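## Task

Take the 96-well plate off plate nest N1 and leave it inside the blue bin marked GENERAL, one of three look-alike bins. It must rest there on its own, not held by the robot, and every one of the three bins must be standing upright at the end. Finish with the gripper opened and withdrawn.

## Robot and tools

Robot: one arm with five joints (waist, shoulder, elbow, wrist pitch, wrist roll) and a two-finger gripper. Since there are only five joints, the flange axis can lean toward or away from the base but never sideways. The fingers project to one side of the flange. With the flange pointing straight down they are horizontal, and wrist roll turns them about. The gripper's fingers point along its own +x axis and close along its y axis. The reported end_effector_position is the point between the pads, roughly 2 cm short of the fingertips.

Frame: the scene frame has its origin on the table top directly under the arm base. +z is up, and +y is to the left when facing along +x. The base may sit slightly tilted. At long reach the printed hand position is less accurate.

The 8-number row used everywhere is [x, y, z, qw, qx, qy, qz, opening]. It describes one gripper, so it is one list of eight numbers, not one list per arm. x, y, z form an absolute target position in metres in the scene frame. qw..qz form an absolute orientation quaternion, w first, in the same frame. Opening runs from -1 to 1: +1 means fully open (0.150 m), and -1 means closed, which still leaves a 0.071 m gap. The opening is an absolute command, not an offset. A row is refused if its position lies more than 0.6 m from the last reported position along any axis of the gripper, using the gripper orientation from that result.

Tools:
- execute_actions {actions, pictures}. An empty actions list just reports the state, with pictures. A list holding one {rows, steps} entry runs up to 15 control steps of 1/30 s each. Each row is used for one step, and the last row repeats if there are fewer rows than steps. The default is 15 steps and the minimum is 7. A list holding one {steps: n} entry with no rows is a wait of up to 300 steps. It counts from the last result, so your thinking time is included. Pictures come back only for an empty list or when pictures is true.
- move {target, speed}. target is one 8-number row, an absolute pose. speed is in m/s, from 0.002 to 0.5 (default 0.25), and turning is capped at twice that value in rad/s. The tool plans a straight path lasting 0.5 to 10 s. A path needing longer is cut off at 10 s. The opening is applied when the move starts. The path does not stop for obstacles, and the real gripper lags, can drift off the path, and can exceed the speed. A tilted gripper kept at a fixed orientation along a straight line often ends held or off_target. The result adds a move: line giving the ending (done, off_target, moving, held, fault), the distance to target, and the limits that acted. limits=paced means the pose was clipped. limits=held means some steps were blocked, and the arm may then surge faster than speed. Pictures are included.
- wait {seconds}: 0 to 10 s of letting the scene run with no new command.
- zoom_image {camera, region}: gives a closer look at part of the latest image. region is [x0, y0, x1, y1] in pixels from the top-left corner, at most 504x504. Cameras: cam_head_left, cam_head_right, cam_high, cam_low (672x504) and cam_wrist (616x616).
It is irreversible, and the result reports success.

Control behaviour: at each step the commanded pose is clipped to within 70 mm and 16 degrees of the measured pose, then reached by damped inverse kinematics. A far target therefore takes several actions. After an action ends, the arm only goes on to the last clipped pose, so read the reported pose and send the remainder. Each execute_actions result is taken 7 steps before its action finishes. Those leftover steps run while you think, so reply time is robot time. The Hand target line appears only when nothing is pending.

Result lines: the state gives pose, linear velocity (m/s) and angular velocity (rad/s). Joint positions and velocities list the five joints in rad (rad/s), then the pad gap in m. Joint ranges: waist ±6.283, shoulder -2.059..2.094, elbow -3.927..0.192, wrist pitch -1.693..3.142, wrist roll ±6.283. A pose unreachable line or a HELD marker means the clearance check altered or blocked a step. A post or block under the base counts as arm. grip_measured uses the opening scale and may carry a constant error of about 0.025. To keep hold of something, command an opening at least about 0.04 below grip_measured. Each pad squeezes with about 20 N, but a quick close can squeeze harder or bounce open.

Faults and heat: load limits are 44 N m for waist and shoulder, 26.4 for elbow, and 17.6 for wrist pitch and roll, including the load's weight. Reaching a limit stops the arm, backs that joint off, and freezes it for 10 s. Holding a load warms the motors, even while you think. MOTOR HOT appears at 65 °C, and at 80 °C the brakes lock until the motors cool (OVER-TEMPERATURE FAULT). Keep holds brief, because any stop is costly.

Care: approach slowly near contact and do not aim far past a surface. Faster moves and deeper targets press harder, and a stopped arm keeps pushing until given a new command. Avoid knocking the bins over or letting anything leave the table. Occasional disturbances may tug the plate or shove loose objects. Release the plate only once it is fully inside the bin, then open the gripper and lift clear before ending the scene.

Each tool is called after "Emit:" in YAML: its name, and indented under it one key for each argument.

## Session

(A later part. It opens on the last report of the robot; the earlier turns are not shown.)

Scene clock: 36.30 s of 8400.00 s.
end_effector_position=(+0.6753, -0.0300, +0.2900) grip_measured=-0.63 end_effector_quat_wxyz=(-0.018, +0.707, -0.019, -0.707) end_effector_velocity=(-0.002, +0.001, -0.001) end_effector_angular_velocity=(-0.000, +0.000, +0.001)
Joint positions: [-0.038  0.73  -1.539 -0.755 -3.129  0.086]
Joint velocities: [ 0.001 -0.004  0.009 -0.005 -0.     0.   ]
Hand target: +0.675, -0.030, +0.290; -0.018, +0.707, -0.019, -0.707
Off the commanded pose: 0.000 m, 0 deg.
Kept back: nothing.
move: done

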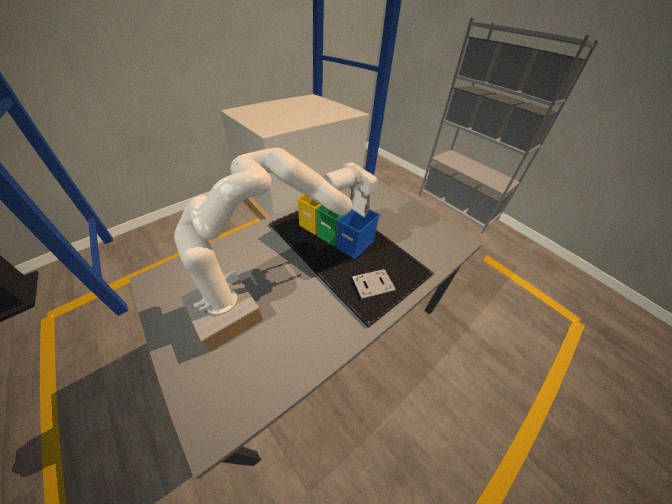

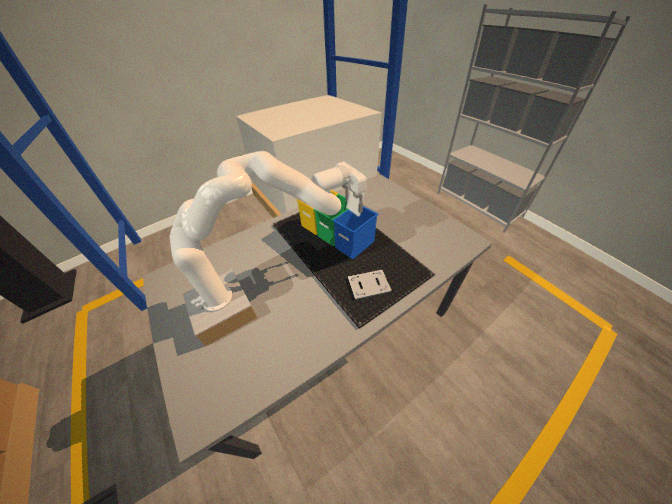

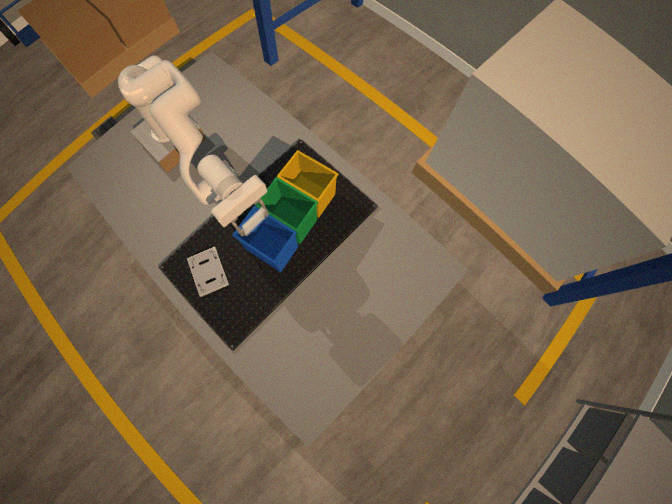

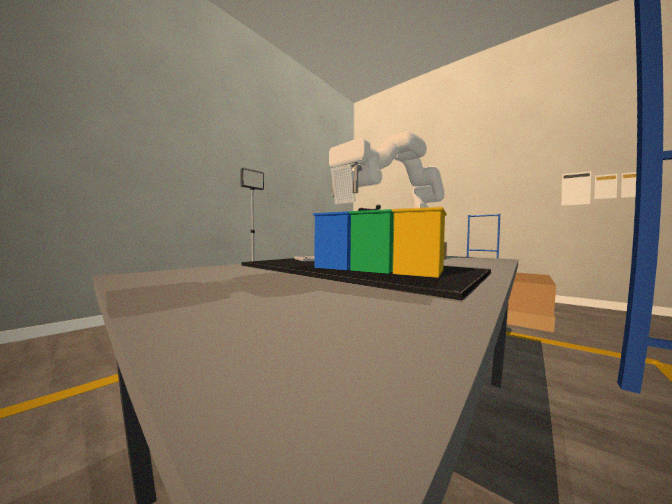

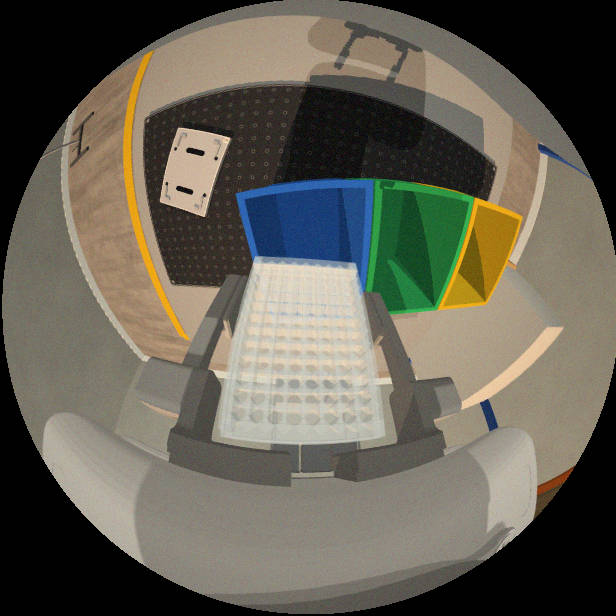

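Emit:
move:
  target: [0.70,-0.04,0.27,-0.02,0.7068,-0.02,-0.7068,-0.85]
  speed: 0.05

Emit:
zoom_image:
  camera: "cam_head_left"
  region: [280,130,440,270]

Emit:
zoom_image:
  camera: "cam_high"
  region: [190,140,350,280]

Scene clock: 37.70 s of 8400.00 s.
end_effector_position=(+0.6999, -0.0397, +0.2703) grip_measured=-0.63 end_effector_quat_wxyz=(-0.022, +0.707, -0.023, -0.707) end_effector_velocity=(+0.002, -0.000, +0.001) end_effector_angular_velocity=(-0.001, -0.002, +0.000)
Joint positions: [-0.05   0.851 -1.691 -0.726 -3.128  0.086]
Joint velocities: [ 0.     0.004 -0.009  0.003 -0.001  0.   ]
Hand target: +0.700, -0.040, +0.270; -0.022, +0.707, -0.023, -0.707
Off the commanded pose: 0.000 m, 0 deg.
Kept back: nothing.
move: done

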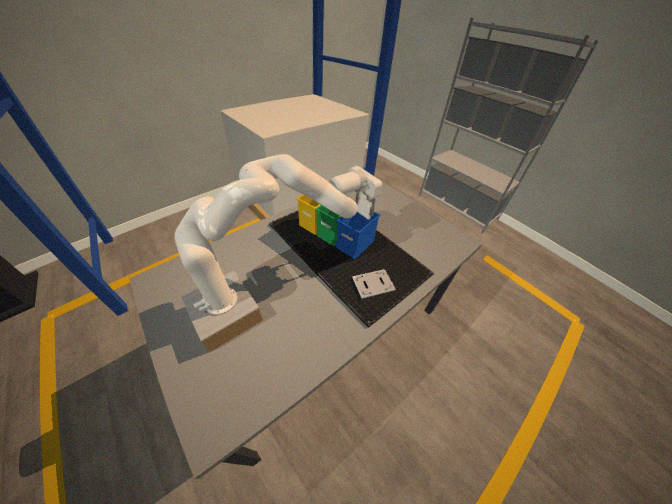

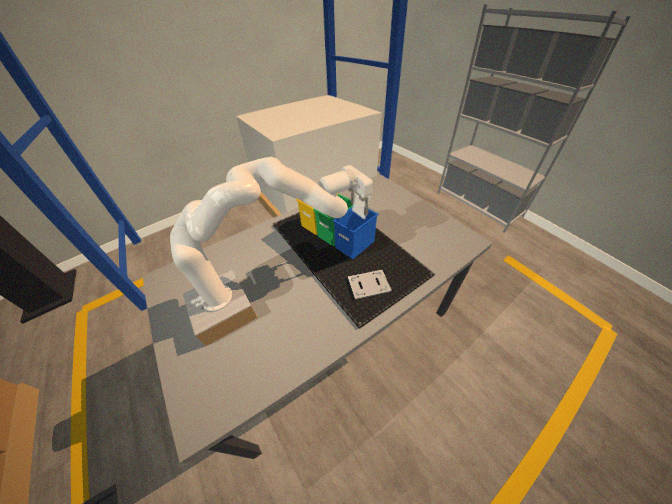

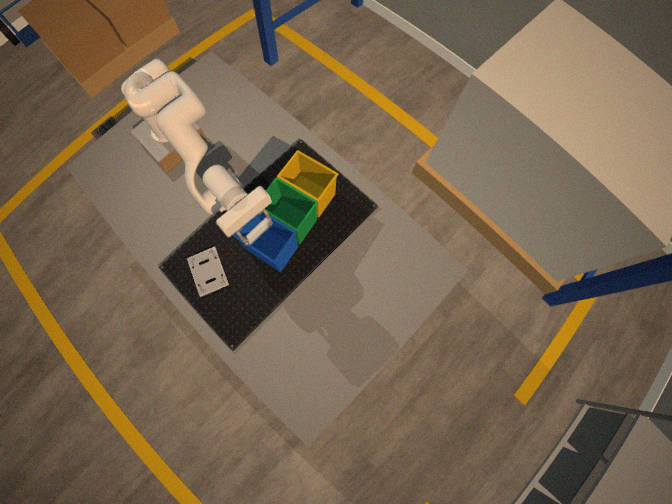

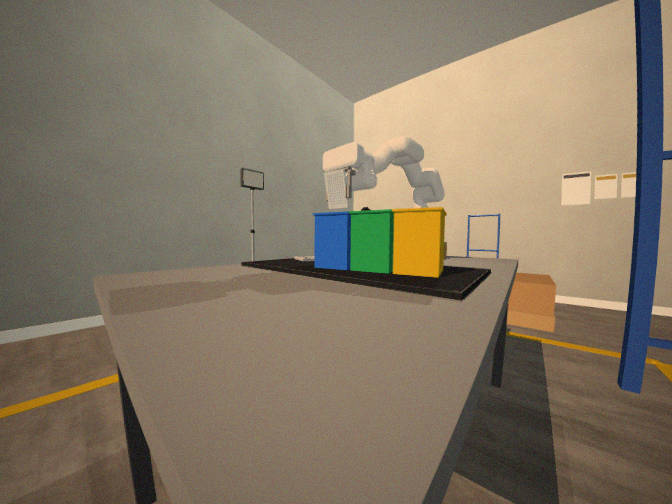

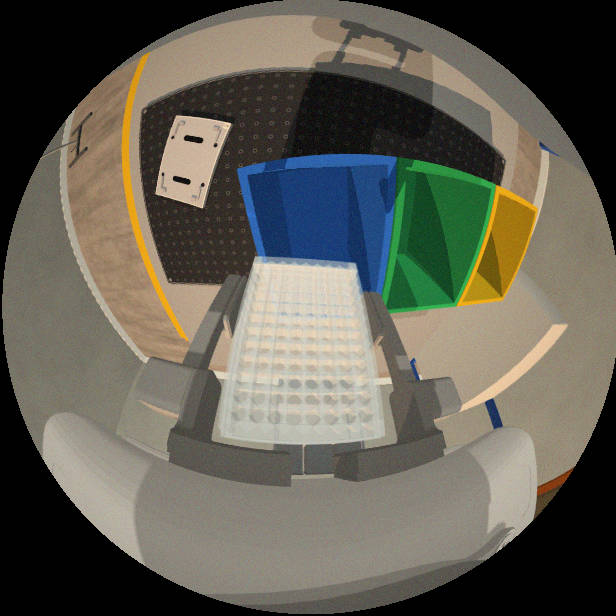

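Region (280, 130, 440, 270) of cam_head_left's 672x504 image, scaled by 3.150, with more detail than that image has; it fills the top 441 rows of this view, and the rest is white.

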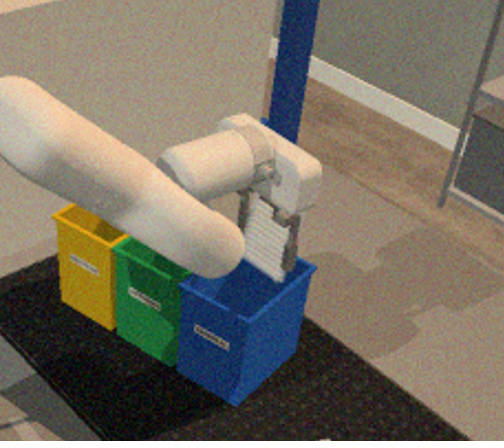

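Region (190, 140, 350, 280) of cam_high's 672x504 image, scaled by 3.150, with more detail than that image has; it fills the top 441 rows of this view, and the rest is white.

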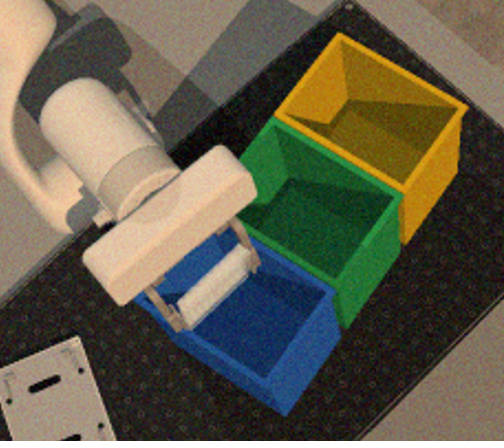

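Emit:
move:
  target: [0.70,-0.032,0.20,-0.018,0.7069,-0.018,-0.7069,-0.85]
  speed: 0.04

Emit:
zoom_image:
  camera: "cam_head_left"
  region: [280,130,440,270]

Scene clock: 39.93 s of 8400.00 s.
end_effector_position=(+0.7036, -0.0333, +0.2131) grip_measured=-0.62 end_effector_quat_wxyz=(-0.017, +0.715, -0.019, -0.699) end_effector_velocity=(-0.001, +0.002, +0.000) end_effector_angular_velocity=(+0.000, +0.009, +0.002)
Joint positions: [-0.039  0.985 -1.738 -0.834 -3.129  0.086]
Joint velocities: [ 0.002 -0.003  0.002  0.01  -0.     0.   ]
Hand target: +0.700, -0.032, +0.200; -0.018, +0.707, -0.018, -0.707
Off the commanded pose: 0.014 m, 1 deg.
Kept back: nothing.
move: off_target

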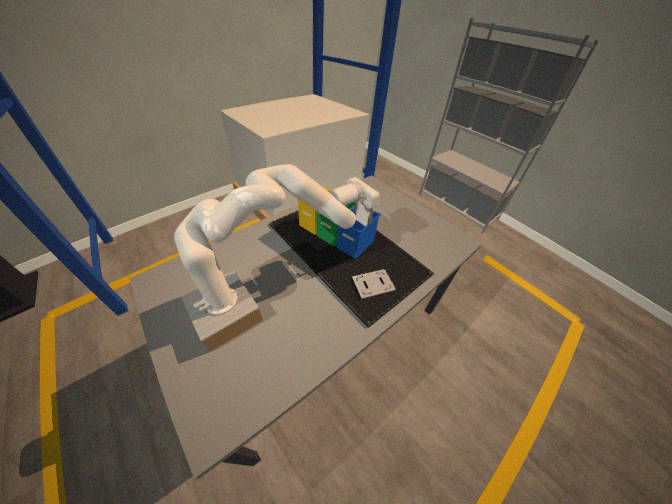

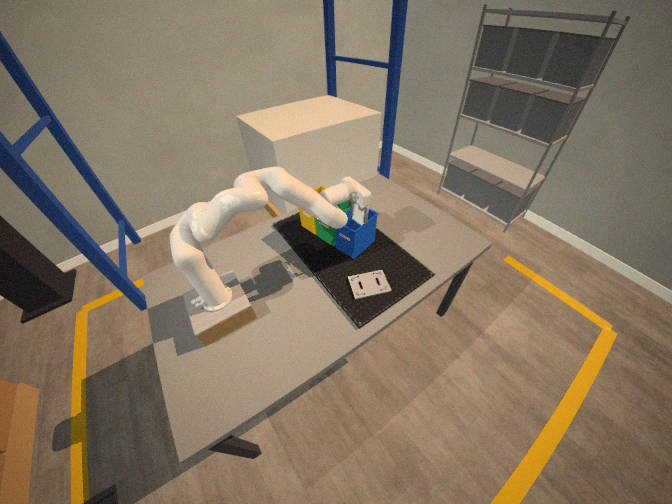

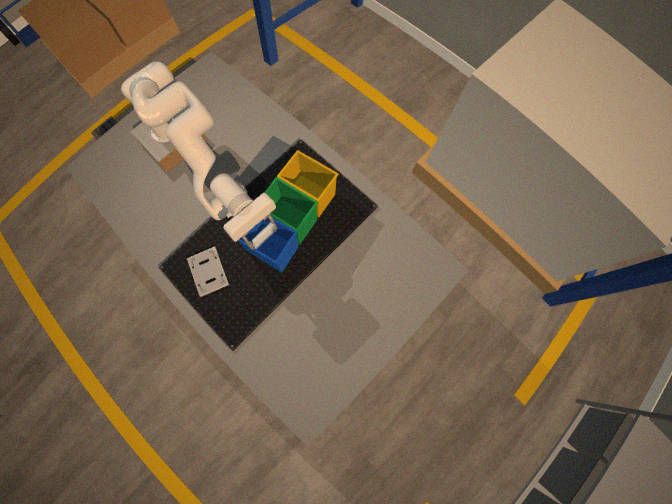

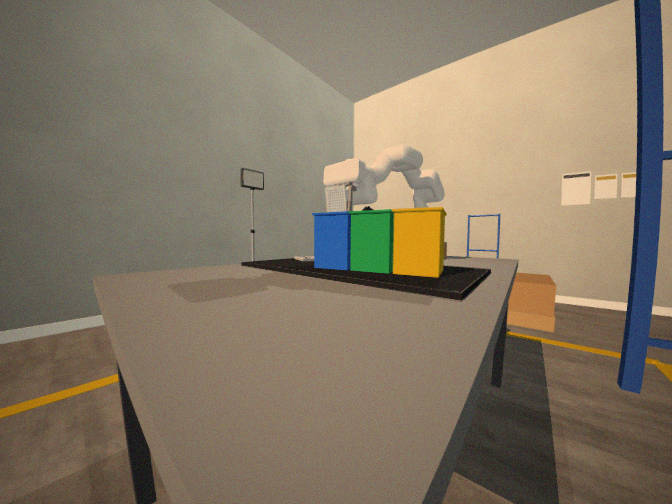

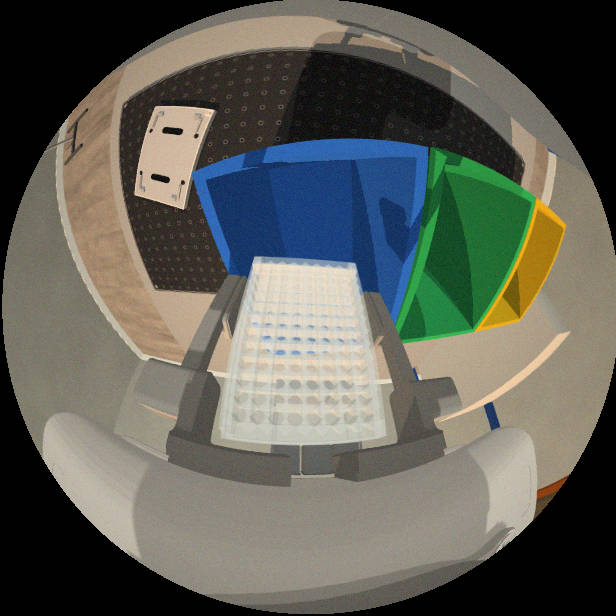

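Region (280, 130, 440, 270) of cam_head_left's 672x504 image, scaled by 3.150, with more detail than that image has; it fills the top 441 rows of this view, and the rest is white.

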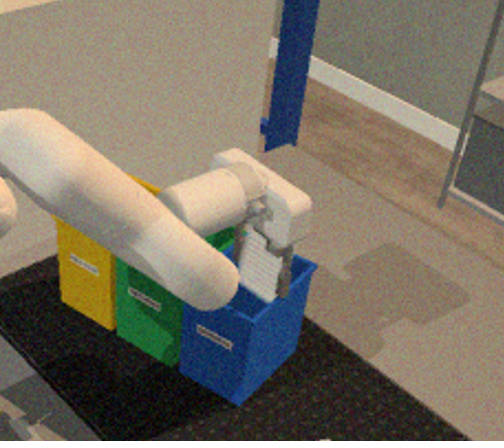

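Emit:
move:
  target: [0.695,-0.028,0.225,-0.018,0.7069,-0.018,-0.7069,-0.85]
  speed: 0.04

Emit:
move:
  target: [0.695,-0.028,0.225,-0.018,0.7069,-0.018,-0.7069,-0.4]

Emit:
move:
  target: [0.68,-0.028,0.38,-0.018,0.7069,-0.018,-0.7069,-0.4]
  speed: 0.15

Emit:
zoom_image:
  camera: "cam_high"
  region: [190,140,350,280]

Scene clock: 41.33 s of 8400.00 s.
end_effector_position=(+0.6948, -0.0281, +0.2244) grip_measured=-0.63 end_effector_quat_wxyz=(-0.017, +0.707, -0.016, -0.707) end_effector_velocity=(+0.001, +0.001, +0.004) end_effector_angular_velocity=(-0.001, -0.007, +0.001)
Joint positions: [-0.033  0.927 -1.678 -0.812 -3.126  0.086]
Joint velocities: [ 0.001 -0.003 -0.003 -0.002 -0.001  0.   ]
Hand target: +0.695, -0.028, +0.225; -0.017, +0.707, -0.016, -0.707
Off the commanded pose: 0.001 m, 0 deg.
Kept back: nothing.
move: done

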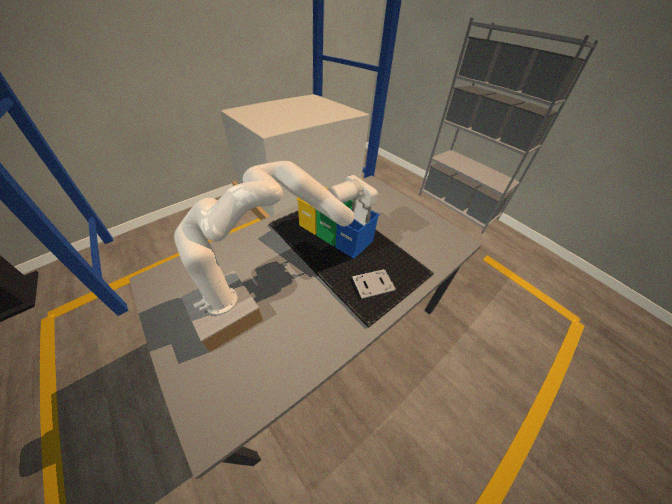

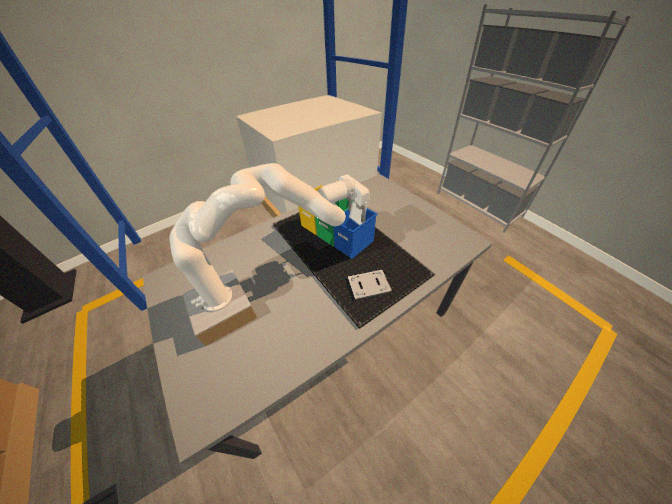

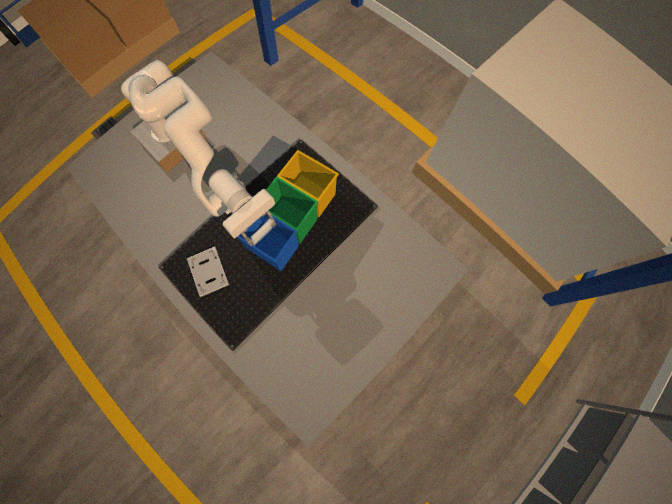

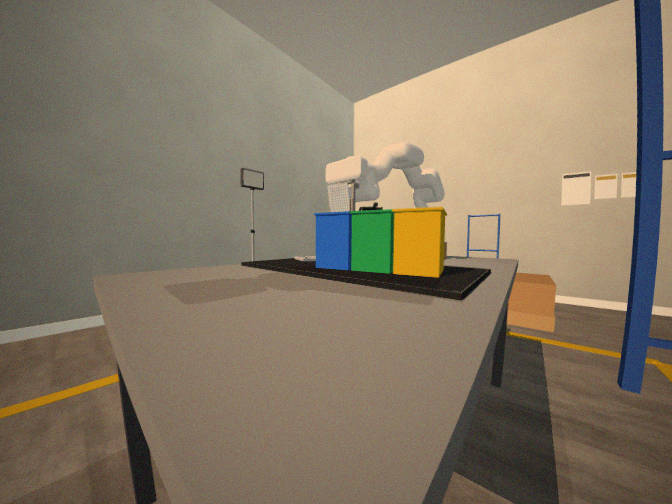

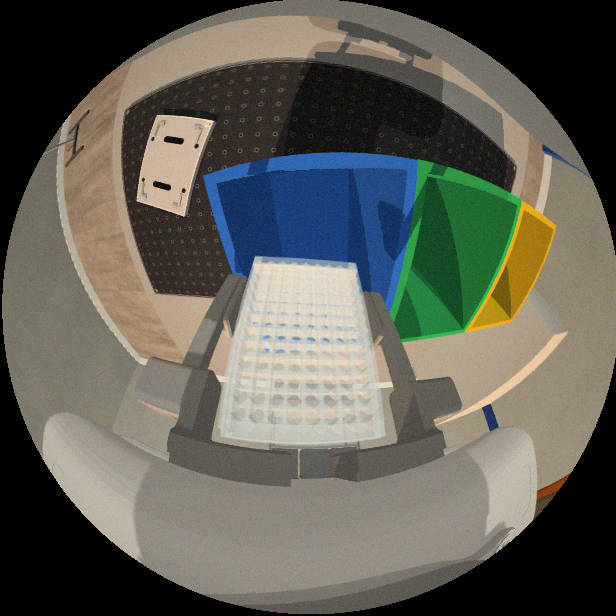

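Scene clock: 42.03 s of 8400.00 s.
end_effector_position=(+0.6950, -0.0281, +0.2250) grip_measured=-0.40 end_effector_quat_wxyz=(-0.017, +0.707, -0.016, -0.707) end_effector_velocity=(+0.000, +0.001, -0.000) end_effector_angular_velocity=(+0.000, +0.000, +0.002)
Joint positions: [-0.033  0.926 -1.679 -0.812 -3.126  0.095]
Joint velocities: [0.002 0.    0.    0.    0.    0.   ]
Hand target: +0.695, -0.028, +0.225; -0.017, +0.707, -0.016, -0.707
Off the commanded pose: 0.000 m, 0 deg.
Kept back: nothing.
move: done

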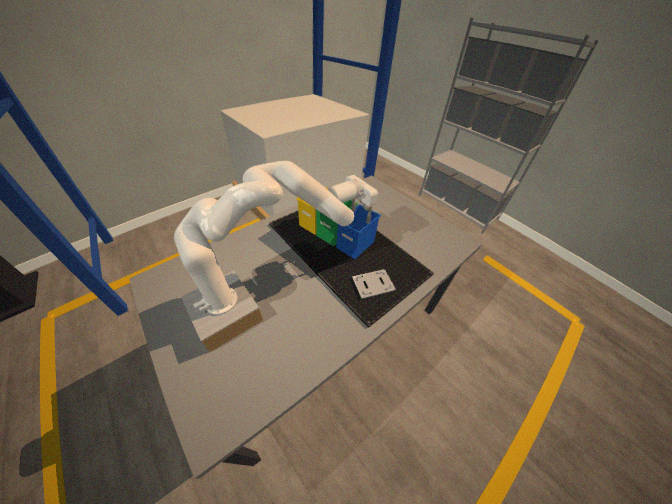

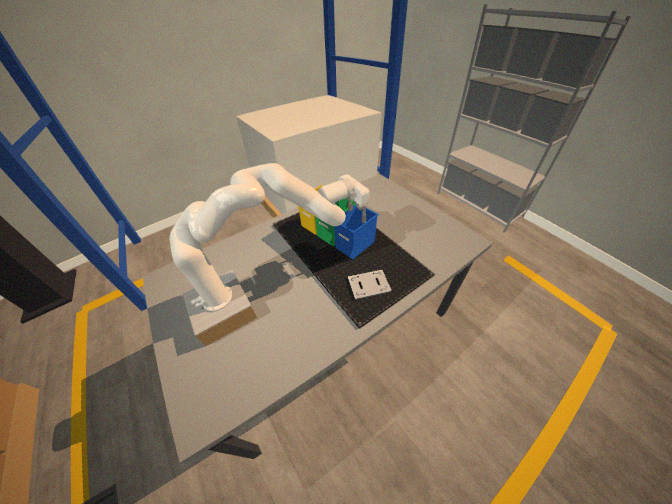

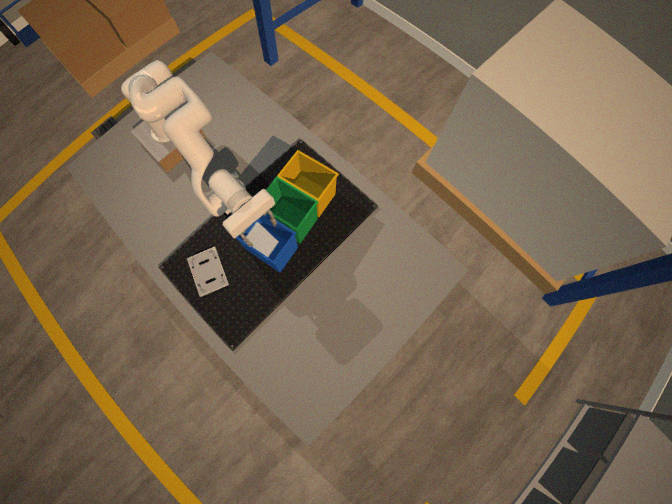

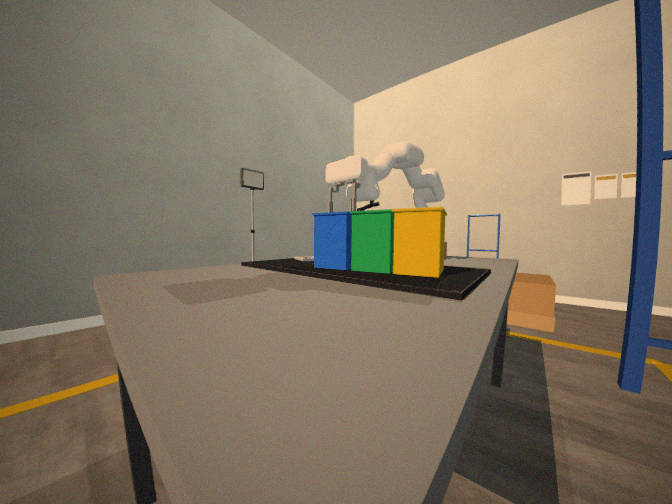

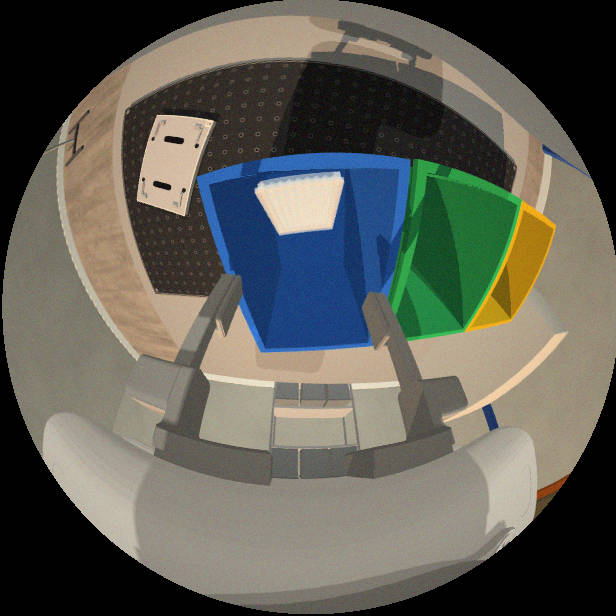

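Scene clock: 43.47 s of 8400.00 s.
end_effector_position=(+0.6800, -0.0281, +0.3789) grip_measured=-0.40 end_effector_quat_wxyz=(-0.018, +0.706, -0.018, -0.708) end_effector_velocity=(-0.000, +0.001, +0.003) end_effector_angular_velocity=(+0.000, -0.001, +0.002)
Joint positions: [-0.037  0.604 -1.608 -0.559 -3.127  0.095]
Joint velocities: [ 0.002 -0.005 -0.001  0.005  0.     0.   ]
Hand target: +0.680, -0.028, +0.380; -0.018, +0.707, -0.018, -0.707
Off the commanded pose: 0.001 m, 0 deg.
Kept back: nothing.
move: done

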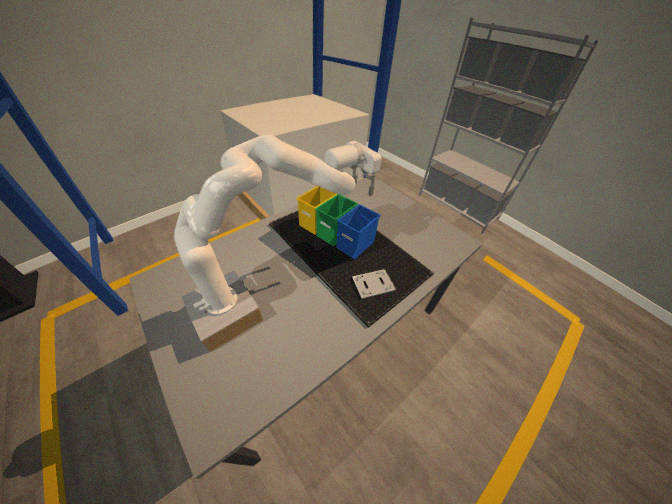

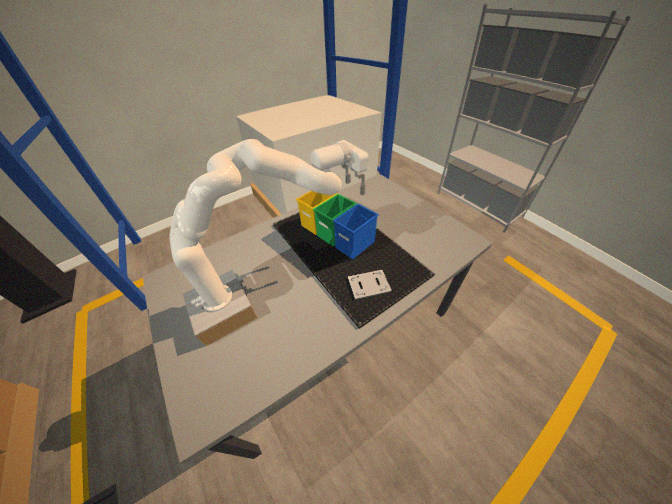

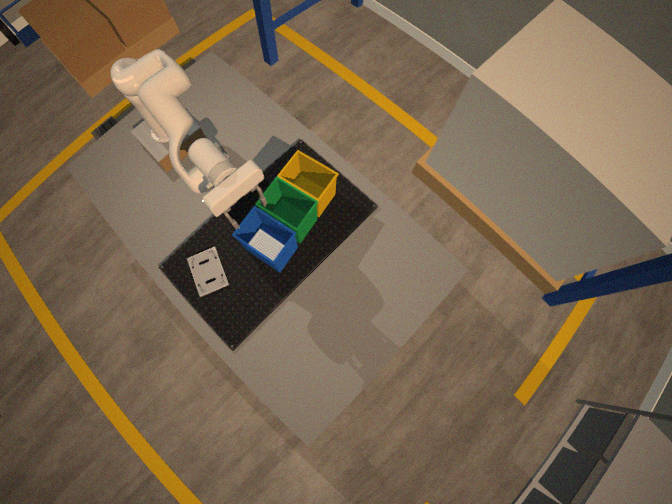

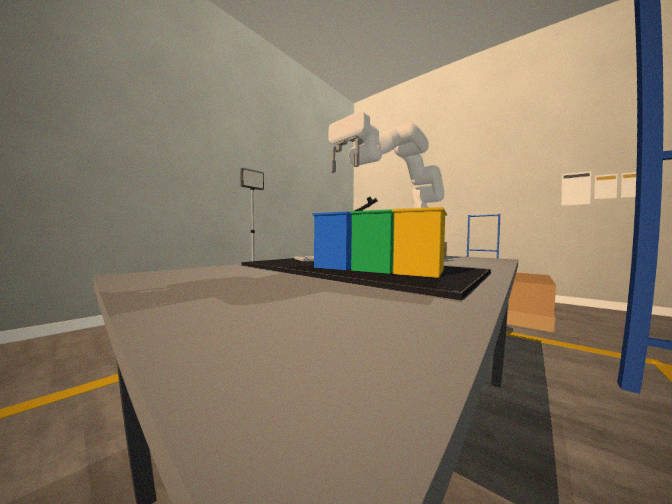

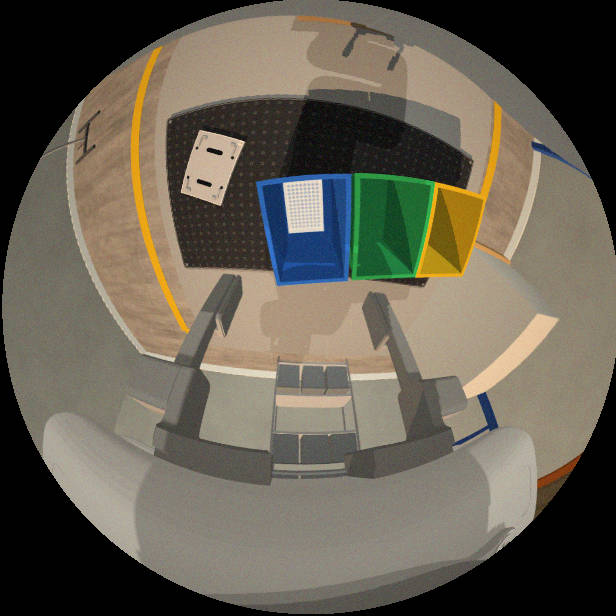

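Region (190, 140, 350, 280) of cam_high's 672x504 image, scaled by 3.150, with more detail than that image has; it fills the top 441 rows of this view, and the rest is white.

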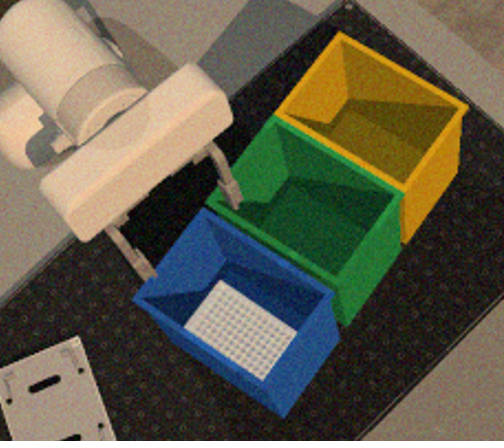

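Emit:
finished_scene:
  scene: 1

The scene is finished: the task was done.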